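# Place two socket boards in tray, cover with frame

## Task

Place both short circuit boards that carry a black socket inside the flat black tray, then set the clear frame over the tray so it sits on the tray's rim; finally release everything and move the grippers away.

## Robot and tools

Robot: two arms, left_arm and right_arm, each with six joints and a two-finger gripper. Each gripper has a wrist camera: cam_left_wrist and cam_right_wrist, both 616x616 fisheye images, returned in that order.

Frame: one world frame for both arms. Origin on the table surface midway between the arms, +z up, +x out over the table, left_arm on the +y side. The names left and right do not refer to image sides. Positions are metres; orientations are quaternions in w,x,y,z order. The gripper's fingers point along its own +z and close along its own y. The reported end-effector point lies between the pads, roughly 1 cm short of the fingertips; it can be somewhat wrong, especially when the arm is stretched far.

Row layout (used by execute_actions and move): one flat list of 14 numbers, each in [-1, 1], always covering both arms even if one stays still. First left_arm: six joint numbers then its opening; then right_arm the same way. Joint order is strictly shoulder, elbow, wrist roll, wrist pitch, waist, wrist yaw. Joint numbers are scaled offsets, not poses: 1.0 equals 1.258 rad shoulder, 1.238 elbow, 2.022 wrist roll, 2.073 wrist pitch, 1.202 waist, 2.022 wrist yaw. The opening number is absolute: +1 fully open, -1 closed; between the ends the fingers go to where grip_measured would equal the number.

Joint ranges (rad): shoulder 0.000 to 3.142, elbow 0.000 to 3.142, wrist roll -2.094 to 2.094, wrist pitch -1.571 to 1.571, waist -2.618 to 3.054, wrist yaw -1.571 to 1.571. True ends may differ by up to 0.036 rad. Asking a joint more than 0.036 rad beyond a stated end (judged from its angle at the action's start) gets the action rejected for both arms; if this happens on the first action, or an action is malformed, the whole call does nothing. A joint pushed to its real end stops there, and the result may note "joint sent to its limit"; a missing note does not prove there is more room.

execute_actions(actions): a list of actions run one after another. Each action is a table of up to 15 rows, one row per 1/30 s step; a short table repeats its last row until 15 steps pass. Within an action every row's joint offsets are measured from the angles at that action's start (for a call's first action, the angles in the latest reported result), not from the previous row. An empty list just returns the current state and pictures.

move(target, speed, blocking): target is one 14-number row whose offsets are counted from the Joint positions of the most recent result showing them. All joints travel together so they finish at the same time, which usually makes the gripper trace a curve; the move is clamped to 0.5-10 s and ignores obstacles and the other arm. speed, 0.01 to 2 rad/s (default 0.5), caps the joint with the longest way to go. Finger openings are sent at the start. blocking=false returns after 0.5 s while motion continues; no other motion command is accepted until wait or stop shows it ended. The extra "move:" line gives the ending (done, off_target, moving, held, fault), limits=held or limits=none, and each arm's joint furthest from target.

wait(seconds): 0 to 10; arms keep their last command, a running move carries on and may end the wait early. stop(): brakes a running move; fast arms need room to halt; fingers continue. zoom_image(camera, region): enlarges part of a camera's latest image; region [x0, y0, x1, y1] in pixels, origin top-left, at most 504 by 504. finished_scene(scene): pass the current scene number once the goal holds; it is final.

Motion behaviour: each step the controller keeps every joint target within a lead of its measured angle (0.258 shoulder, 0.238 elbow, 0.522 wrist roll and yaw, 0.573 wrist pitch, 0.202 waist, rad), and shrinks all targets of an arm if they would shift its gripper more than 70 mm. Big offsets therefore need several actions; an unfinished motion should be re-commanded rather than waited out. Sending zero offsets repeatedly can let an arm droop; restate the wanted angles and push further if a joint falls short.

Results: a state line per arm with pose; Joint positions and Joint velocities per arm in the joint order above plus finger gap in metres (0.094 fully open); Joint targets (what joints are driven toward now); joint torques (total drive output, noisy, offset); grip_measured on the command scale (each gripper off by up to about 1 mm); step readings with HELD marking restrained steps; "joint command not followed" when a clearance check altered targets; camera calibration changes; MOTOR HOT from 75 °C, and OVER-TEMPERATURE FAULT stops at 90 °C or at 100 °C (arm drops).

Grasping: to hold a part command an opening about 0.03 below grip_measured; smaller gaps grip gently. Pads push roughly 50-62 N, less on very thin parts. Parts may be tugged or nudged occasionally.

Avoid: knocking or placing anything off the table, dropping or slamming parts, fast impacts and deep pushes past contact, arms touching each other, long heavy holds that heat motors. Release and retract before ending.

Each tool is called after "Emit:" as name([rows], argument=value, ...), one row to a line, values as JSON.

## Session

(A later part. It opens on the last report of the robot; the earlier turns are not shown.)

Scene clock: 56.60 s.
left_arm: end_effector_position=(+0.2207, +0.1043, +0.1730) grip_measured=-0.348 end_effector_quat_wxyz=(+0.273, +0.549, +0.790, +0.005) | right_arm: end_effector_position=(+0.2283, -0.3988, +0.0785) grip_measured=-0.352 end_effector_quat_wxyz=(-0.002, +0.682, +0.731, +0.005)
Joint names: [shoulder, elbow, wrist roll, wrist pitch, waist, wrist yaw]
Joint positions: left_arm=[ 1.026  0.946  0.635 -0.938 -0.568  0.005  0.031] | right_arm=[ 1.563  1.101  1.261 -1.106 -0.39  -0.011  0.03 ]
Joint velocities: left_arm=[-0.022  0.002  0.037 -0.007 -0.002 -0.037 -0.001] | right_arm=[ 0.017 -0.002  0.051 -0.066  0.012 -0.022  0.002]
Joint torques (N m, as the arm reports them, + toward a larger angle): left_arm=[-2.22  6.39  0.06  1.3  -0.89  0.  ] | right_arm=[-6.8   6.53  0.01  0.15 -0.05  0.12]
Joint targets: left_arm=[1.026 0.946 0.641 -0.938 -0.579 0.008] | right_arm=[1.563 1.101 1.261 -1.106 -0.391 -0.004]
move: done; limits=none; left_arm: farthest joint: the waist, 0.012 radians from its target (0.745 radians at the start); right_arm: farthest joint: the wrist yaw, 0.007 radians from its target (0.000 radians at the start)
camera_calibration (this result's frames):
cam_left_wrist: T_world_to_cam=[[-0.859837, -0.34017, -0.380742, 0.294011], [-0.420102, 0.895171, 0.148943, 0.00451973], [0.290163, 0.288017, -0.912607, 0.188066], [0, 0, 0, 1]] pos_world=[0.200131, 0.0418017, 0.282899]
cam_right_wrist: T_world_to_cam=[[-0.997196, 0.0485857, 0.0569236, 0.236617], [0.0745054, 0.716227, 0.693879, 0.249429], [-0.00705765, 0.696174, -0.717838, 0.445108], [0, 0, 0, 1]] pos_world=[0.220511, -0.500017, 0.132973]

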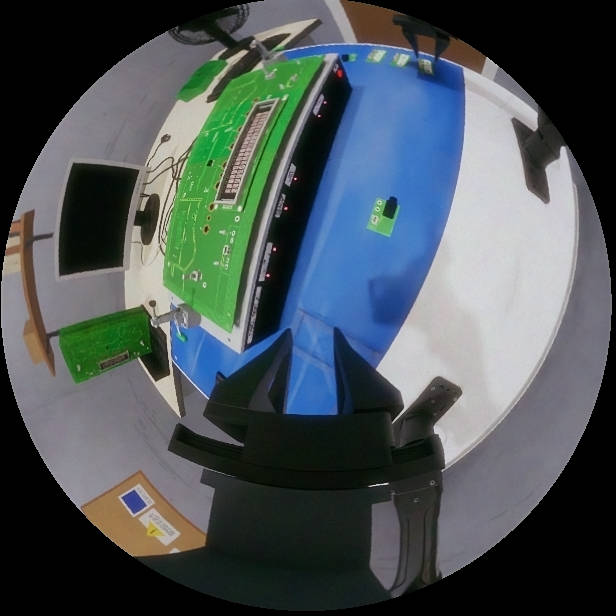

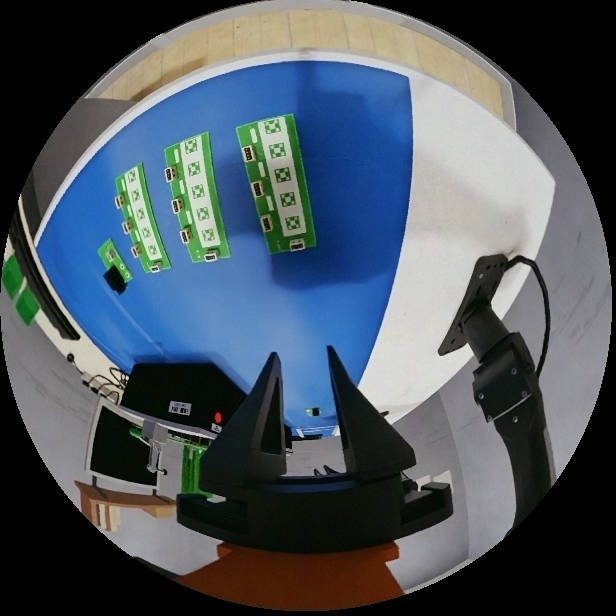

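Emit:
move(target=[0.761,0.445,0,-0.065,-0.299,0,-0.35,0.668,0.884,0,-0.123,0,0.008,-0.35], speed=1)

Emit:
zoom_image(camera="cam_left_wrist", region=[260,260,360,360])

Emit:
zoom_image(camera="cam_right_wrist", region=[240,250,370,380])

Scene clock: 62.50 s.
left_arm: end_effector_position=(+0.2207, -0.0479, +0.0432) grip_measured=-0.348 end_effector_quat_wxyz=(-0.001, +0.706, +0.708, -0.002) | right_arm: end_effector_position=(+0.4247, -0.4471, +0.0514) grip_measured=-0.352 end_effector_quat_wxyz=(-0.003, +0.682, +0.731, +0.005)
Joint names: [shoulder, elbow, wrist roll, wrist pitch, waist, wrist yaw]
Joint positions: left_arm=[ 1.984  1.468  0.635 -1.056 -0.921  0.004  0.031] | right_arm=[ 2.4    2.171  1.261 -1.342 -0.39  -0.011  0.03 ]
Joint velocities: left_arm=[ 0.007 -0.002 -0.037  0.037 -0.002 -0.022 -0.001] | right_arm=[ 0.002 -0.002  0.037 -0.037  0.007 -0.037  0.001]
Joint torques (N m, as the arm reports them, + toward a larger angle): left_arm=[-10.77   7.36  -0.02  -0.12  -0.58  -0.02] | right_arm=[-14.51   8.53   0.01  -0.05  -0.03   0.16]
Joint targets: left_arm=[1.983 1.497 0.635 -1.073 -0.927 0.005] | right_arm=[2.404 2.195 1.261 -1.361 -0.390 0.005]
move: off_target (left_arm, right_arm); limits=none; left_arm: farthest joint: the elbow, 0.029 radians from its target (0.551 radians at the start); right_arm: farthest joint: the elbow, 0.025 radians from its target (1.095 radians at the start)
camera_calibration (this result's frames):
cam_left_wrist: T_world_to_cam=[[-0.996156, 0.0757207, -0.0440438, 0.228242], [0.0372801, 0.821447, 0.569065, 0.0374402], [0.0792697, 0.565236, -0.821112, 0.169364], [0, 0, 0, 1]] pos_world=[0.212543, -0.143768, 0.127813]
cam_right_wrist: T_world_to_cam=[[-0.997067, 0.048554, 0.0591665, 0.4362], [0.0760479, 0.715848, 0.694103, 0.287407], [-0.00865273, 0.696566, -0.71744, 0.461432], [0, 0, 0, 1]] pos_world=[0.417056, -0.548337, 0.105752]

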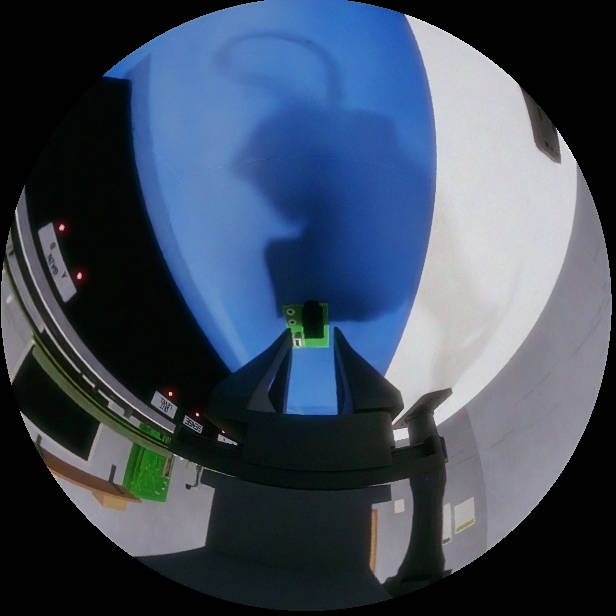

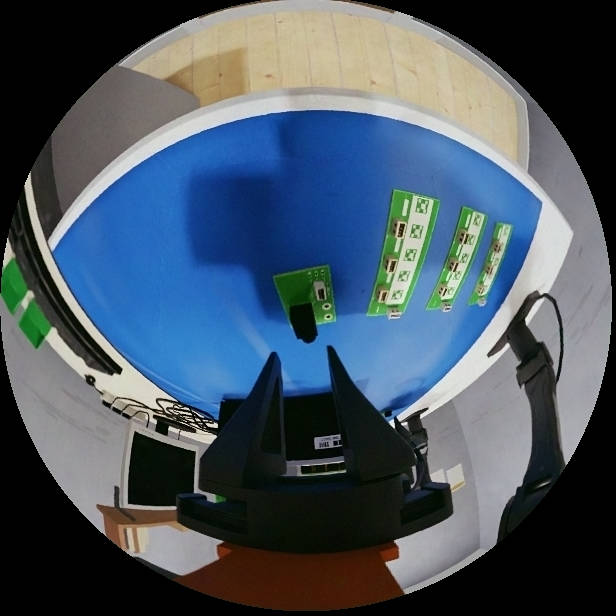

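Region (260, 260, 360, 360) of cam_left_wrist's 616x616 image, scaled by 5.040, with more detail than that image has.

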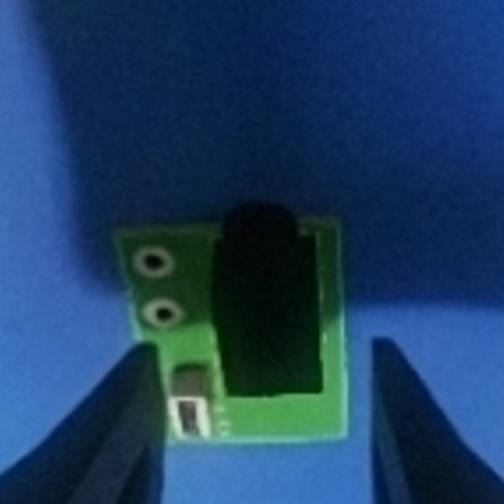

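Region (240, 250, 370, 380) of cam_right_wrist's 616x616 image, scaled by 3.877, with more detail than that image has.

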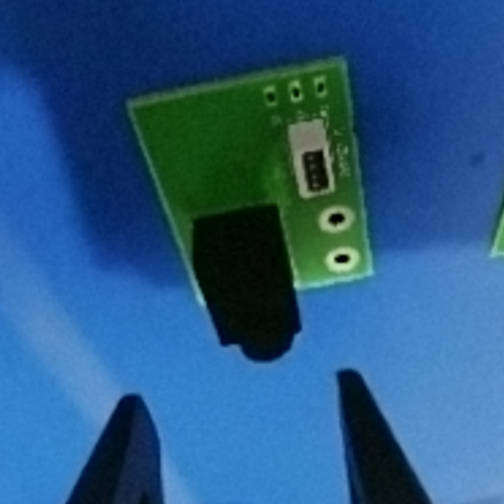

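Emit:
execute_actions(actions=[])

Scene clock: 78.57 s.
left_arm: end_effector_position=(+0.2206, -0.0478, +0.0432) grip_measured=-0.348 end_effector_quat_wxyz=(-0.001, +0.706, +0.708, -0.002) | right_arm: end_effector_position=(+0.4246, -0.4471, +0.0514) grip_measured=-0.352 end_effector_quat_wxyz=(-0.003, +0.682, +0.731, +0.005)
Joint names: [shoulder, elbow, wrist roll, wrist pitch, waist, wrist yaw]
Joint positions: left_arm=[ 1.984  1.468  0.635 -1.056 -0.921  0.004  0.031] | right_arm=[ 2.4    2.171  1.261 -1.342 -0.39  -0.011  0.03 ]
Joint velocities: left_arm=[-0.002 -0.002 -0.051 -0.022  0.002 -0.051  0.001] | right_arm=[-0.002  0.007 -0.037 -0.007 -0.012  0.037 -0.001]
Joint torques (N m, as the arm reports them, + toward a larger angle): left_arm=[-10.74   7.35  -0.02  -0.09  -0.49  -0.03] | right_arm=[-14.57   8.47   0.01  -0.06  -0.01   0.17]
Joint targets: left_arm=[1.983 1.497 0.635 -1.073 -0.927 0.005] | right_arm=[2.404 2.195 1.261 -1.361 -0.390 0.005]
camera_calibration (this result's frames):
cam_left_wrist: T_world_to_cam=[[-0.996166, 0.0757342, -0.0437941, 0.228172], [0.0374095, 0.821272, 0.569309, 0.0373323], [0.079083, 0.565487, -0.820957, 0.169372], [0, 0, 0, 1]] pos_world=[0.212506, -0.143718, 0.127786]
cam_right_wrist: T_world_to_cam=[[-0.997045, 0.0485486, 0.0595402, 0.436076], [0.0763051, 0.715784, 0.69414, 0.287258], [-0.00891849, 0.696632, -0.717373, 0.461554], [0, 0, 0, 1]] pos_world=[0.416984, -0.548319, 0.105745]

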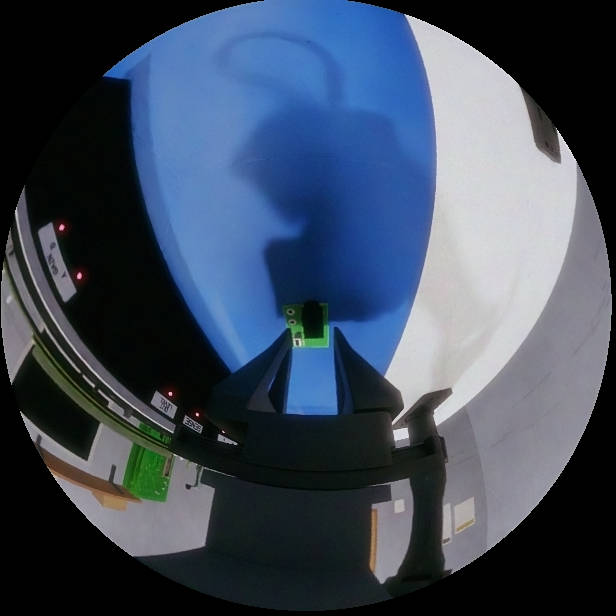

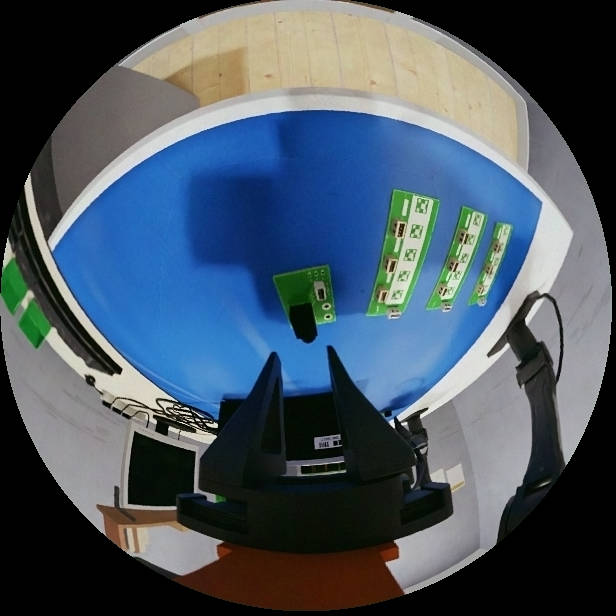

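Emit:
move(target=[0.024,-0.052,0,0.039,0,0,-0.35,0.014,-0.065,-0.048,0.043,-0.02,0,-0.35], speed=0.15)

Scene clock: 84.77 s.
left_arm: end_effector_position=(+0.2192, -0.0460, +0.0246) grip_measured=-0.348 end_effector_quat_wxyz=(-0.004, +0.706, +0.708, -0.002) | right_arm: end_effector_position=(+0.4248, -0.4556, +0.0344) grip_measured=-0.352 end_effector_quat_wxyz=(+0.002, +0.655, +0.755, +0.007)
Joint names: [shoulder, elbow, wrist roll, wrist pitch, waist, wrist yaw]
Joint positions: left_arm=[ 2.004  1.419  0.635 -0.994 -0.921  0.004  0.031] | right_arm=[ 2.4    2.103  1.171 -1.264 -0.408 -0.011  0.03 ]
Joint velocities: left_arm=[-0.017 -0.007 -0.007 -0.11   0.002  0.007 -0.   ] | right_arm=[ 0.012 -0.002  0.037 -0.066  0.002  0.007 -0.001]
Joint torques (N m, as the arm reports them, + toward a larger angle): left_arm=[-9.68  4.36 -0.02  0.35 -0.03 -0.04] | right_arm=[-13.24   5.58  -0.1    0.23  -0.47   0.01]
Joint targets: left_arm=[2.015 1.404 0.635 -0.975 -0.921 0.004] | right_arm=[2.417 2.090 1.164 -1.253 -0.414 -0.011]
move: done; limits=none; left_arm: farthest joint: the wrist pitch, 0.019 radians from its target (0.081 radians at the start); right_arm: farthest joint: the shoulder, 0.018 radians from its target (0.018 radians at the start)
camera_calibration (this result's frames):
cam_left_wrist: T_world_to_cam=[[-0.996336, 0.0759632, -0.039298, 0.225782], [0.0397487, 0.818122, 0.57367, 0.0456787], [0.0757284, 0.570006, -0.818143, 0.154043], [0, 0, 0, 1]] pos_world=[0.211473, -0.142328, 0.108698]
cam_right_wrist: T_world_to_cam=[[-0.998544, -0.0240003, 0.0483085, 0.405692], [0.0161508, 0.721458, 0.69227, 0.333293], [-0.0514672, 0.692042, -0.72002, 0.471438], [0, 0, 0, 1]] pos_world=[0.423982, -0.556975, 0.0891176]

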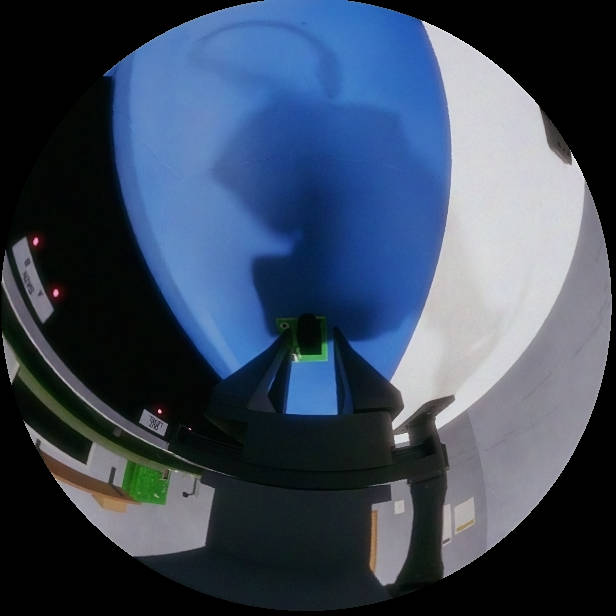

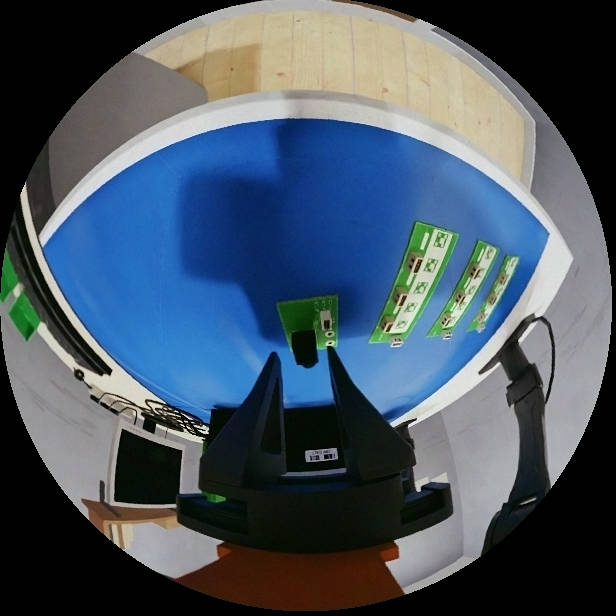

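Emit:
move(target=[0.008,-0.012,0,0.009,0,0,-0.75,0.024,-0.042,-0.02,0.028,-0.005,0,-0.35], speed=0.12)

Emit:
zoom_image(camera="cam_right_wrist", region=[230,270,390,430])

Scene clock: 88.30 s.
left_arm: end_effector_position=(+0.2194, -0.0462, +0.0246) grip_measured=-0.688 end_effector_quat_wxyz=(-0.004, +0.706, +0.708, -0.002) | right_arm: end_effector_position=(+0.4242, -0.4554, +0.0183) grip_measured=-0.352 end_effector_quat_wxyz=(-0.002, +0.643, +0.766, +0.005)
Joint names: [shoulder, elbow, wrist roll, wrist pitch, waist, wrist yaw]
Joint positions: left_arm=[ 2.004  1.419  0.635 -0.993 -0.921  0.004  0.015] | right_arm=[ 2.416  2.068  1.137 -1.222 -0.408 -0.012  0.03 ]
Joint velocities: left_arm=[-0.007  0.002 -0.022 -0.022 -0.007 -0.022 -0.001] | right_arm=[ 0.012 -0.012  0.066 -0.022 -0.012  0.037  0.001]
Joint torques (N m, as the arm reports them, + toward a larger angle): left_arm=[-9.76  4.43 -0.01  0.34 -0.04 -0.03] | right_arm=[-13.75   5.36  -0.1    0.28  -0.45   0.03]
Joint targets: left_arm=[2.014 1.404 0.635 -0.975 -0.921 0.005] | right_arm=[2.430 2.052 1.130 -1.206 -0.414 -0.011]
move: done; limits=none; left_arm: farthest joint: the wrist pitch, 0.018 radians from its target (0.019 radians at the start); right_arm: farthest joint: the elbow, 0.017 radians from its target (0.052 radians at the start)
camera_calibration (this result's frames):
cam_left_wrist: T_world_to_cam=[[-0.996309, 0.0759268, -0.0400475, 0.225979], [0.0393576, 0.818648, 0.572945, 0.0459882], [0.0762867, 0.569254, -0.818615, 0.154013], [0, 0, 0, 1]] pos_world=[0.211586, -0.142479, 0.108779]
cam_right_wrist: T_world_to_cam=[[-0.996711, -0.0572521, 0.0573508, 0.389733], [-0.00141161, 0.719874, 0.694103, 0.351031], [-0.0810242, 0.691739, -0.717588, 0.47193], [0, 0, 0, 1]] pos_world=[0.427185, -0.556837, 0.0726481]

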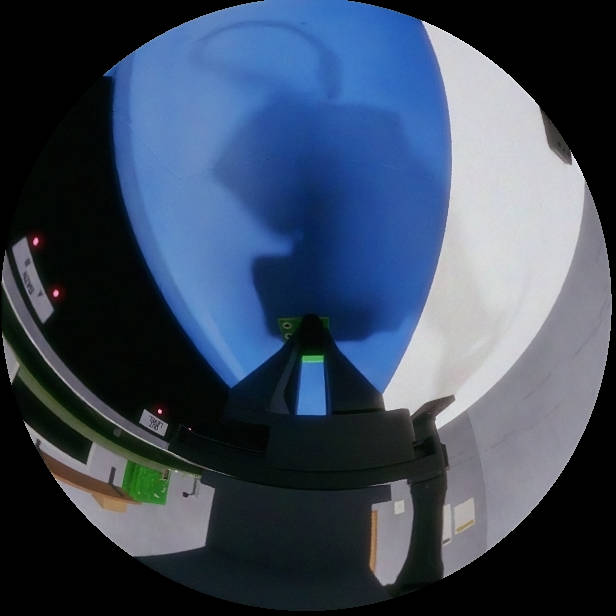

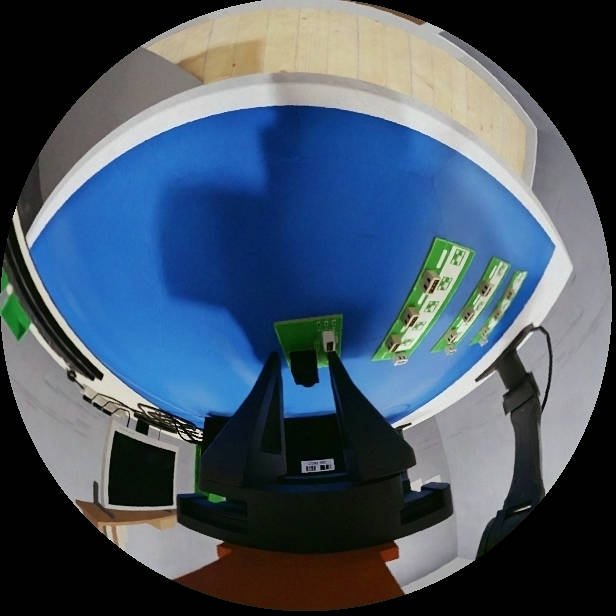

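Region (230, 270, 390, 430) of cam_right_wrist's 616x616 image, scaled by 3.150, with more detail than that image has.

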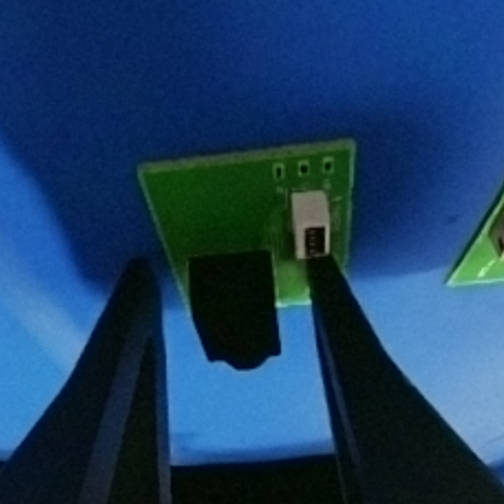

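Close right; small left lift first.

Emit:
move(target=[-0.07,0,0,-0.03,0,0,-0.75,0.01,-0.012,0,0.007,0,0,-0.75], speed=0.2)

Scene clock: 91.00 s.
left_arm: end_effector_position=(+0.2161, -0.0417, +0.0479) grip_measured=-0.688 end_effector_quat_wxyz=(+0.008, +0.706, +0.708, -0.003) | right_arm: end_effector_position=(+0.4231, -0.4551, +0.0184) grip_measured=-0.701 end_effector_quat_wxyz=(-0.004, +0.643, +0.766, +0.004)
Joint names: [shoulder, elbow, wrist roll, wrist pitch, waist, wrist yaw]
Joint positions: left_arm=[ 1.936  1.419  0.635 -1.038 -0.921  0.004  0.015] | right_arm=[ 2.415  2.068  1.137 -1.227 -0.408 -0.012  0.014]
Joint velocities: left_arm=[ 0.002 -0.002 -0.066 -0.007 -0.002 -0.022  0.001] | right_arm=[-0.007 -0.007  0.037 -0.022 -0.002  0.007 -0.001]
Joint torques (N m, as the arm reports them, + toward a larger angle): left_arm=[-11.92   5.5   -0.02  -0.04  -0.04  -0.03] | right_arm=[-13.8    5.48   0.     0.31   0.     0.01]
Joint targets: left_arm=[1.916 1.419 0.635 -1.055 -0.921 0.004] | right_arm=[2.428 2.053 1.137 -1.208 -0.408 -0.011]
move: done; limits=none; left_arm: farthest joint: the shoulder, 0.020 radians from its target (0.088 radians at the start); right_arm: farthest joint: the wrist pitch, 0.019 radians from its target (0.015 radians at the start)
camera_calibration (this result's frames):
cam_left_wrist: T_world_to_cam=[[-0.99566, 0.0750531, -0.0550247, 0.223792], [0.03164, 0.829043, 0.558288, 0.0319042], [0.0875192, 0.554125, -0.82782, 0.168161], [0, 0, 0, 1]] pos_world=[0.207094, -0.136429, 0.13371]
cam_right_wrist: T_world_to_cam=[[-0.996449, -0.0576959, 0.0613275, 0.388293], [0.00112818, 0.719129, 0.694875, 0.349278], [-0.0841939, 0.692477, -0.71651, 0.473431], [0, 0, 0, 1]] pos_world=[0.42638, -0.556613, 0.0727002]

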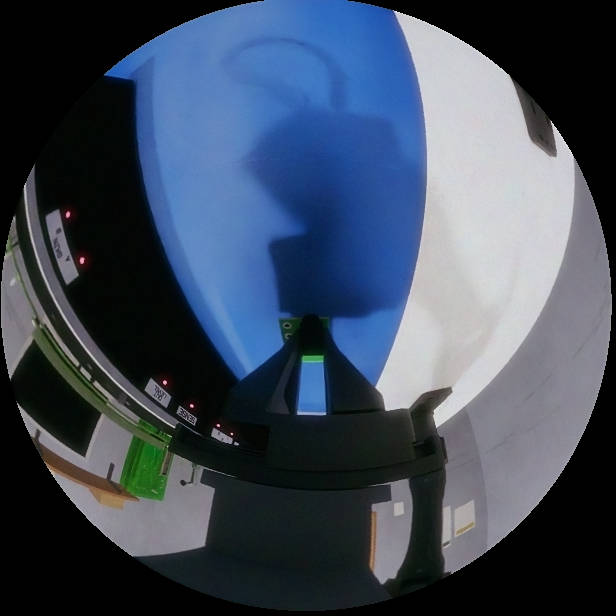

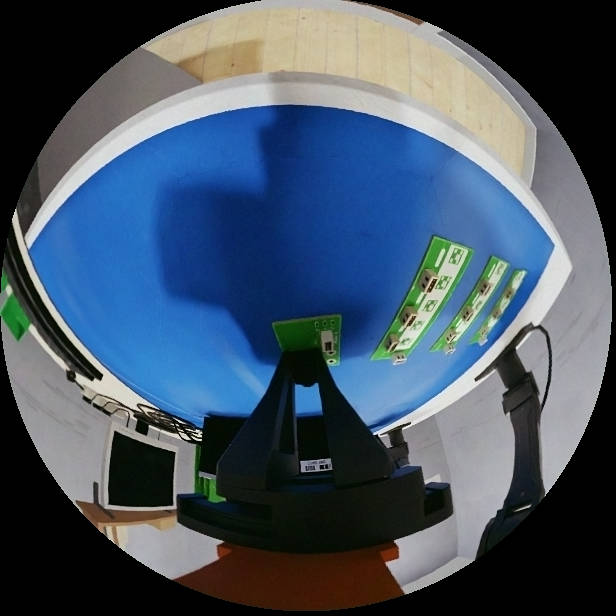

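Emit:
move(target=[-0.463,-0.272,0,-0.132,0.25,0,-0.75,-0.70,-0.80,0.066,0.06,0,0,-0.75], speed=0.7)

Emit:
move(target=[-0.01,0,0,0,1.0,0,-0.75,-0.01,0,0,0,0.3,0,-0.75], speed=0.8)

Scene clock: 99.87 s.
left_arm: end_effector_position=(+0.1771, +0.1160, +0.1196) grip_measured=-0.688 end_effector_quat_wxyz=(-0.001, +0.596, +0.803, -0.002) | right_arm: end_effector_position=(+0.2228, -0.4021, +0.0780) grip_measured=-0.701 end_effector_quat_wxyz=(-0.006, +0.690, +0.724, +0.003)
Joint names: [shoulder, elbow, wrist roll, wrist pitch, waist, wrist yaw]
Joint positions: left_arm=[ 1.375  1.097  0.635 -1.295 -0.632  0.004  0.015] | right_arm=[ 1.555  1.091  1.264 -1.113 -0.408 -0.012  0.014]
Joint velocities: left_arm=[-0.002 -0.012 -0.037 -0.051  0.002  0.007  0.001] | right_arm=[-0.027  0.002  0.037  0.007 -0.002 -0.037  0.001]
Joint torques (N m, as the arm reports them, + toward a larger angle): left_arm=[-6.69  4.76 -0.02 -0.08  0.79 -0.03] | right_arm=[-8.46  5.5   0.03  0.22  0.01  0.02]
Joint targets: left_arm=[1.353 1.082 0.635 -1.312 -0.621 0.004] | right_arm=[1.535 1.077 1.271 -1.103 -0.408 -0.012]
move: off_target (left_arm, right_arm); limits=none; left_arm: farthest joint: the shoulder, 0.022 radians from its target (0.582 radians at the start); right_arm: farthest joint: the shoulder, 0.021 radians from its target (0.881 radians at the start)
camera_calibration (this result's frames):
cam_left_wrist: T_world_to_cam=[[-0.976431, -0.211443, -0.0432946, 0.205551], [-0.197978, 0.797583, 0.569794, -0.0946789], [-0.0859477, 0.564936, -0.820646, 0.172147], [0, 0, 0, 1]] pos_world=[0.196757, 0.0217246, 0.204118]
cam_right_wrist: T_world_to_cam=[[-0.99542, 0.0689428, 0.0662326, 0.238448], [0.0955999, 0.712579, 0.695048, 0.246332], [0.000722481, 0.698196, -0.715906, 0.445873], [0, 0, 0, 1]] pos_world=[0.213484, -0.503277, 0.132198]

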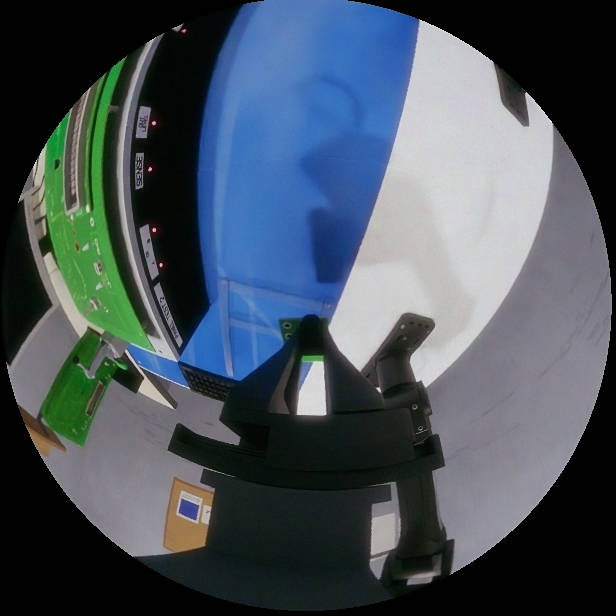

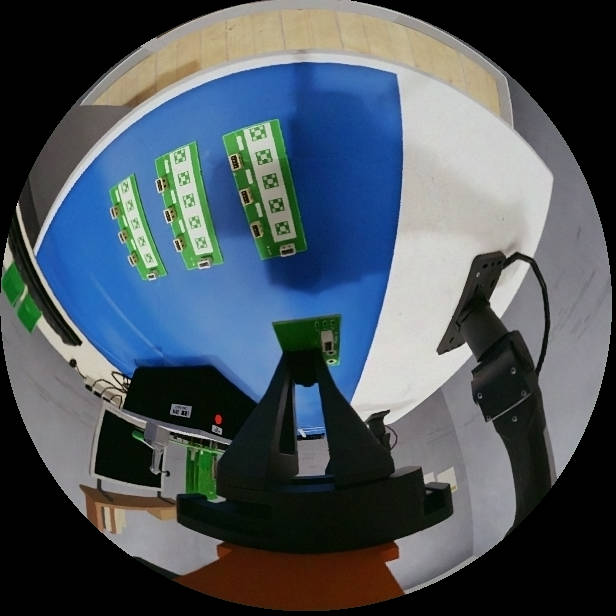

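Scene clock: 101.80 s.
left_arm: end_effector_position=(+0.1881, +0.3635, +0.1196) grip_measured=-0.688 end_effector_quat_wxyz=(-0.000, +0.042, +0.999, -0.001) | right_arm: end_effector_position=(+0.2292, -0.3105, +0.0780) grip_measured=-0.701 end_effector_quat_wxyz=(-0.007, +0.552, +0.834, +0.003)
Joint names: [shoulder, elbow, wrist roll, wrist pitch, waist, wrist yaw]
Joint positions: left_arm=[ 1.375  1.097  0.635 -1.295  0.561  0.001  0.015] | right_arm=[ 1.555  1.091  1.264 -1.113 -0.054 -0.013  0.014]
Joint velocities: left_arm=[ 0.002  0.007 -0.037 -0.11  -0.007 -0.007 -0.001] | right_arm=[-0.032  0.012  0.022 -0.007  0.022  0.051 -0.001]
Joint torques (N m, as the arm reports them, + toward a larger angle): left_arm=[-5.83  5.68 -0.02  0.14  0.43 -0.02] | right_arm=[-7.63  6.44  0.01  0.13  0.59  0.04]
Joint targets: left_arm=[1.363 1.097 0.635 -1.295 0.570 0.005] | right_arm=[1.543 1.091 1.264 -1.113 -0.047 -0.012]
move: done; limits=none; left_arm: farthest joint: the shoulder, 0.013 radians from its target (0.013 radians at the start); right_arm: farthest joint: the shoulder, 0.013 radians from its target (0.013 radians at the start)
camera_calibration (this result's frames):
cam_left_wrist: T_world_to_cam=[[-0.163473, -0.985494, -0.0455975, 0.397291], [-0.813483, 0.108503, 0.571378, 0.0761316], [-0.558141, 0.130497, -0.81942, 0.27984], [0, 0, 0, 1]] pos_world=[0.283068, 0.346749, 0.203922]
cam_right_wrist: T_world_to_cam=[[-0.957587, -0.280496, 0.0659458, 0.121303], [-0.157243, 0.700479, 0.696135, 0.234585], [-0.241456, 0.656241, -0.714875, 0.42434], [0, 0, 0, 1]] pos_world=[0.255505, -0.408766, 0.132048]

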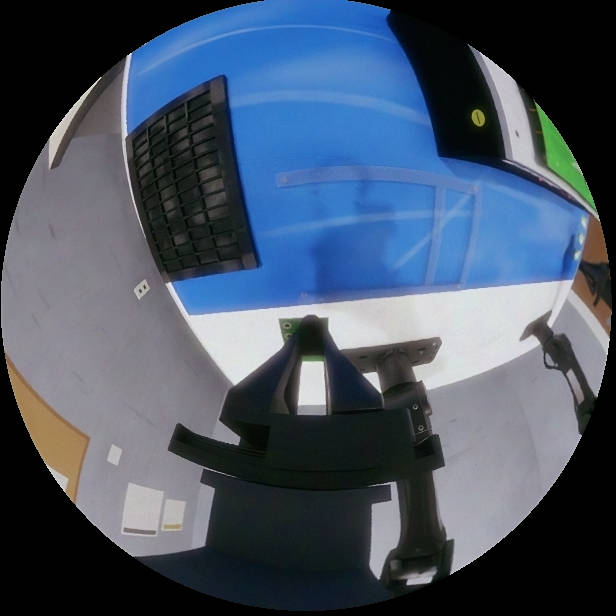

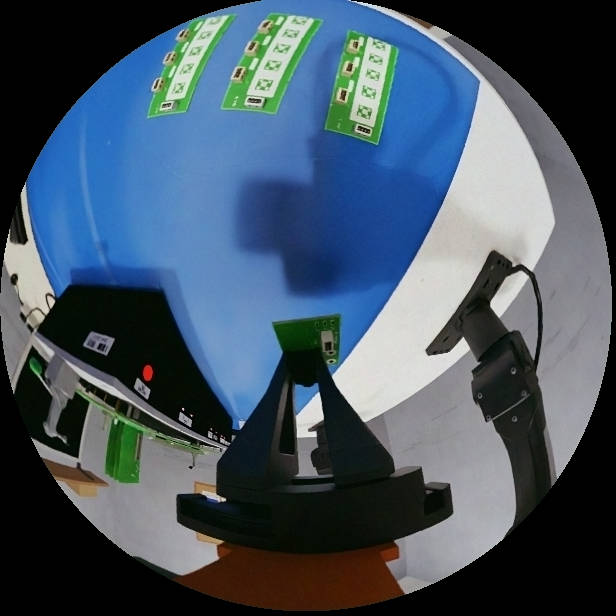

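Emit:
move(target=[0.694,0.695,0.035,0.023,0.109,0,-0.75,-0.01,0,-0.5,0,0.665,0,-0.75], speed=0.8)

Scene clock: 115.17 s.
left_arm: end_effector_position=(+0.3415, +0.5201, +0.0556) grip_measured=-0.687 end_effector_quat_wxyz=(-0.001, +0.013, +1.000, -0.001) | right_arm: end_effector_position=(+0.1309, -0.1339, +0.0780) grip_measured=-0.701 end_effector_quat_wxyz=(-0.008, -0.311, +0.950, +0.005)
Joint names: [shoulder, elbow, wrist roll, wrist pitch, waist, wrist yaw]
Joint positions: left_arm=[ 2.249  1.928  0.698 -1.253  0.684  0.001  0.015] | right_arm=[ 1.555  1.091  0.26  -1.113  0.743 -0.017  0.014]
Joint velocities: left_arm=[ 0.007 -0.002 -0.007 -0.037 -0.002  0.066 -0.002] | right_arm=[ 0.022  0.012 -0.051 -0.066  0.007  0.022  0.001]
Joint torques (N m, as the arm reports them, + toward a larger angle): left_arm=[-13.19   7.5    0.05   0.19   0.77  -0.04] | right_arm=[-7.79  6.48 -0.09  0.13  0.26  0.04]
Joint targets: left_arm=[2.248 1.957 0.706 -1.247 0.692 0.001] | right_arm=[1.543 1.091 0.253 -1.113 0.745 -0.013]
move: off_target (left_arm); limits=none; left_arm: farthest joint: the elbow, 0.029 radians from its target (0.860 radians at the start); right_arm: farthest joint: the shoulder, 0.013 radians from its target (0.013 radians at the start)
camera_calibration (this result's frames):
cam_left_wrist: T_world_to_cam=[[-0.104591, -0.993495, -0.0450305, 0.557845], [-0.818239, 0.0602278, 0.571715, 0.247263], [-0.565284, 0.0966421, -0.819216, 0.312647], [0, 0, 0, 1]] pos_world=[0.4374, 0.50911, 0.139882]
cam_right_wrist: T_world_to_cam=[[0.491852, -0.86932, 0.0486178, -0.190528], [-0.641076, -0.323799, 0.695827, 0.0216355], [-0.589154, -0.373412, -0.716562, 0.192504], [0, 0, 0, 1]] pos_world=[0.220997, -0.0867409, 0.13215]

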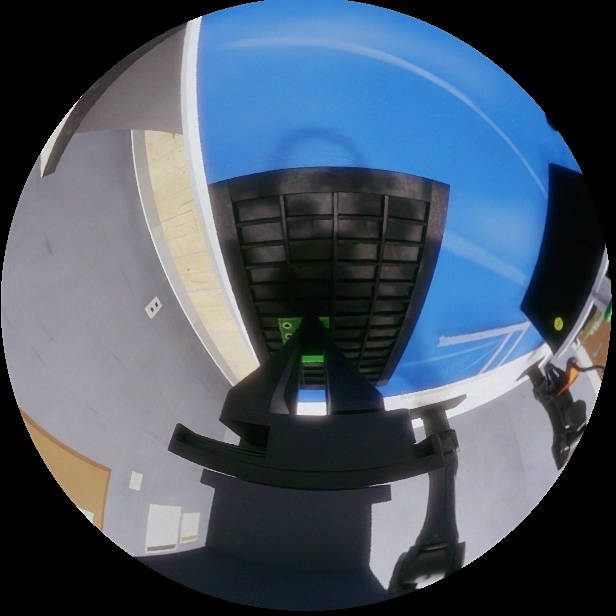

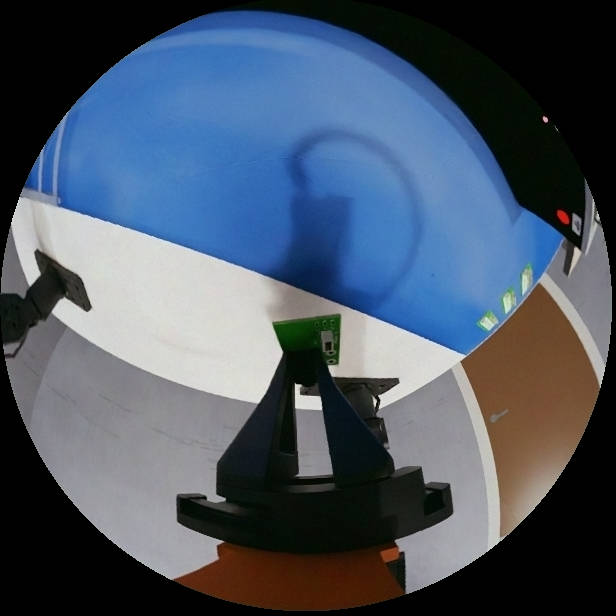

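Emit:
move(target=[0.018,-0.06,0,0.036,0,0,-0.75,0.427,0.467,-0.475,-0.015,0,0,-0.75], speed=0.7)

Scene clock: 121.33 s.
left_arm: end_effector_position=(+0.3395, +0.5186, +0.0361) grip_measured=-0.687 end_effector_quat_wxyz=(-0.005, +0.013, +1.000, -0.005) | right_arm: end_effector_position=(+0.2162, -0.0283, +0.0492) grip_measured=-0.700 end_effector_quat_wxyz=(-0.003, -0.712, +0.702, +0.008)
Joint names: [shoulder, elbow, wrist roll, wrist pitch, waist, wrist yaw]
Joint positions: left_arm=[ 2.261  1.87   0.698 -1.195  0.684  0.001  0.015] | right_arm=[ 2.084  1.641 -0.694 -1.131  0.743 -0.017  0.014]
Joint velocities: left_arm=[-0.002  0.002 -0.022 -0.022 -0.012  0.037 -0.001] | right_arm=[ 0.022  0.002 -0.022  0.022 -0.007 -0.007 -0.001]
Joint torques (N m, as the arm reports them, + toward a larger angle): left_arm=[-12.15   4.62  -0.02   0.3   -0.07  -0.03] | right_arm=[-11.32   8.61  -0.07   0.02  -0.02   0.01]
Joint targets: left_arm=[2.271 1.854 0.698 -1.179 0.684 0.001] | right_arm=[2.093 1.669 -0.701 -1.144 0.743 -0.017]
move: off_target (right_arm); limits=none; left_arm: farthest joint: the elbow, 0.016 radians from its target (0.075 radians at the start); right_arm: farthest joint: the elbow, 0.028 radians from its target (0.579 radians at the start)
camera_calibration (this result's frames):
cam_left_wrist: T_world_to_cam=[[-0.104984, -0.993785, -0.0370109, 0.555217], [-0.81278, 0.0642986, 0.579011, 0.252622], [-0.573033, 0.0908684, -0.814479, 0.301098], [0, 0, 0, 1]] pos_world=[0.436154, 0.508163, 0.119516]
cam_right_wrist: T_world_to_cam=[[0.993654, -0.102921, 0.0453683, -0.225871], [-0.106067, -0.723202, 0.682443, 0.00418191], [-0.0374271, -0.682924, -0.72953, 0.134173], [0, 0, 0, 1]] pos_world=[0.229903, 0.0714076, 0.105277]

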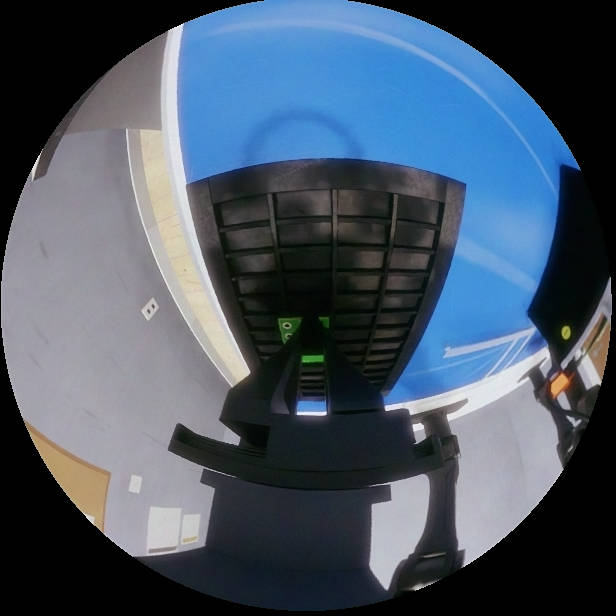

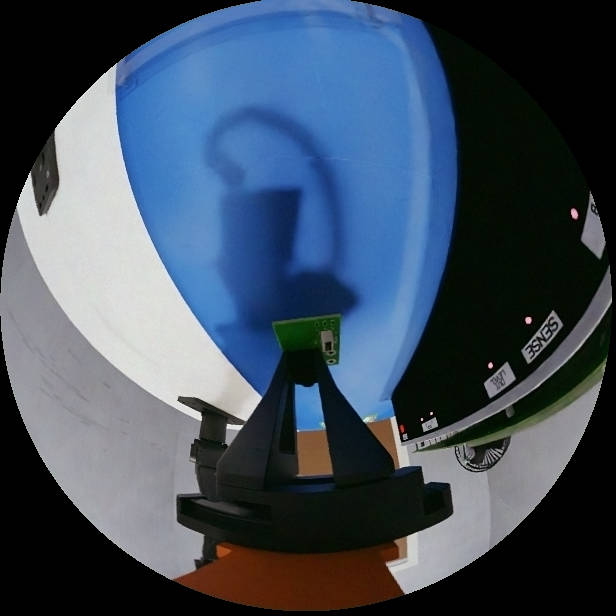

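Left slightly lower while right descends.

Emit:
move(target=[0.012,-0.018,0,0.011,0,0,-0.75,0.049,-0.068,0,0.059,0,0,-0.75], speed=0.15)

Scene clock: 124.40 s.
left_arm: end_effector_position=(+0.3396, +0.5186, +0.0361) grip_measured=-0.687 end_effector_quat_wxyz=(-0.005, +0.013, +1.000, -0.005) | right_arm: end_effector_position=(+0.2151, -0.0296, +0.0179) grip_measured=-0.700 end_effector_quat_wxyz=(-0.012, -0.712, +0.702, +0.007)
Joint names: [shoulder, elbow, wrist roll, wrist pitch, waist, wrist yaw]
Joint positions: left_arm=[ 2.261  1.87   0.698 -1.194  0.684  0.001  0.015] | right_arm=[ 2.127  1.578 -0.695 -1.045  0.743 -0.017  0.014]
Joint velocities: left_arm=[-0.012 -0.002  0.037 -0.007 -0.007 -0.022  0.   ] | right_arm=[-0.017  0.007  0.007  0.022  0.017 -0.037 -0.001]
Joint torques (N m, as the arm reports them, + toward a larger angle): left_arm=[-11.82   4.16  -0.01   0.38  -0.04  -0.04] | right_arm=[-10.77   4.53   0.02   0.47   0.07   0.02]
Joint targets: left_arm=[2.276 1.848 0.698 -1.172 0.684 0.001] | right_arm=[2.146 1.556 -0.694 -1.009 0.743 -0.017]
move: off_target (left_arm, right_arm); limits=none; left_arm: farthest joint: the elbow, 0.022 radians from its target (0.022 radians at the start); right_arm: farthest joint: the wrist pitch, 0.036 radians from its target (0.122 radians at the start)
camera_calibration (this result's frames):
cam_left_wrist: T_world_to_cam=[[-0.104973, -0.993776, -0.0372784, 0.555285], [-0.812953, 0.064161, 0.578784, 0.252818], [-0.57279, 0.0910621, -0.814628, 0.300956], [0, 0, 0, 1]] pos_world=[0.436203, 0.508202, 0.119541]
cam_right_wrist: T_world_to_cam=[[0.994166, -0.101956, 0.0351917, -0.223443], [-0.0977145, -0.713234, 0.694082, 0.0228288], [-0.045666, -0.693471, -0.719036, 0.111642], [0, 0, 0, 1]] pos_world=[0.229469, 0.0709215, 0.072293]

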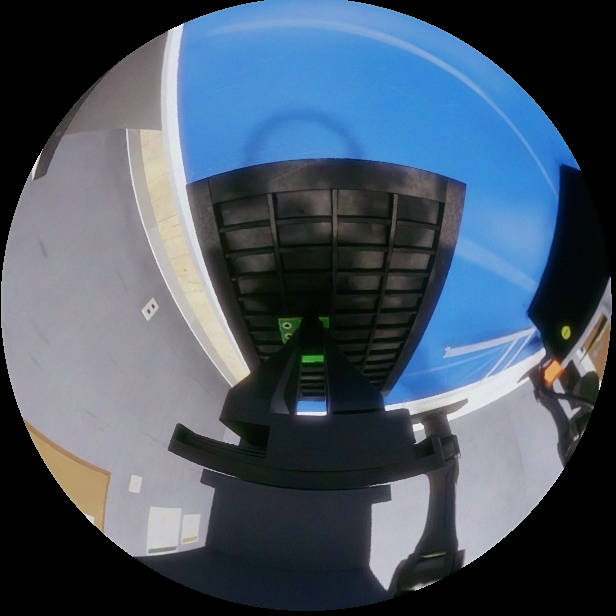

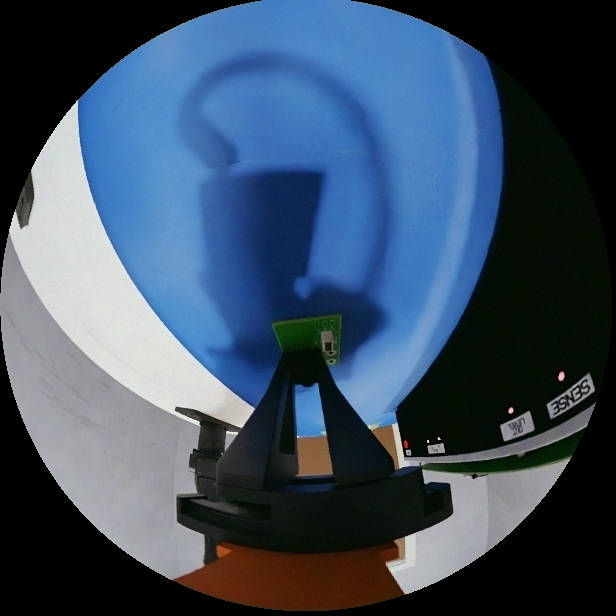

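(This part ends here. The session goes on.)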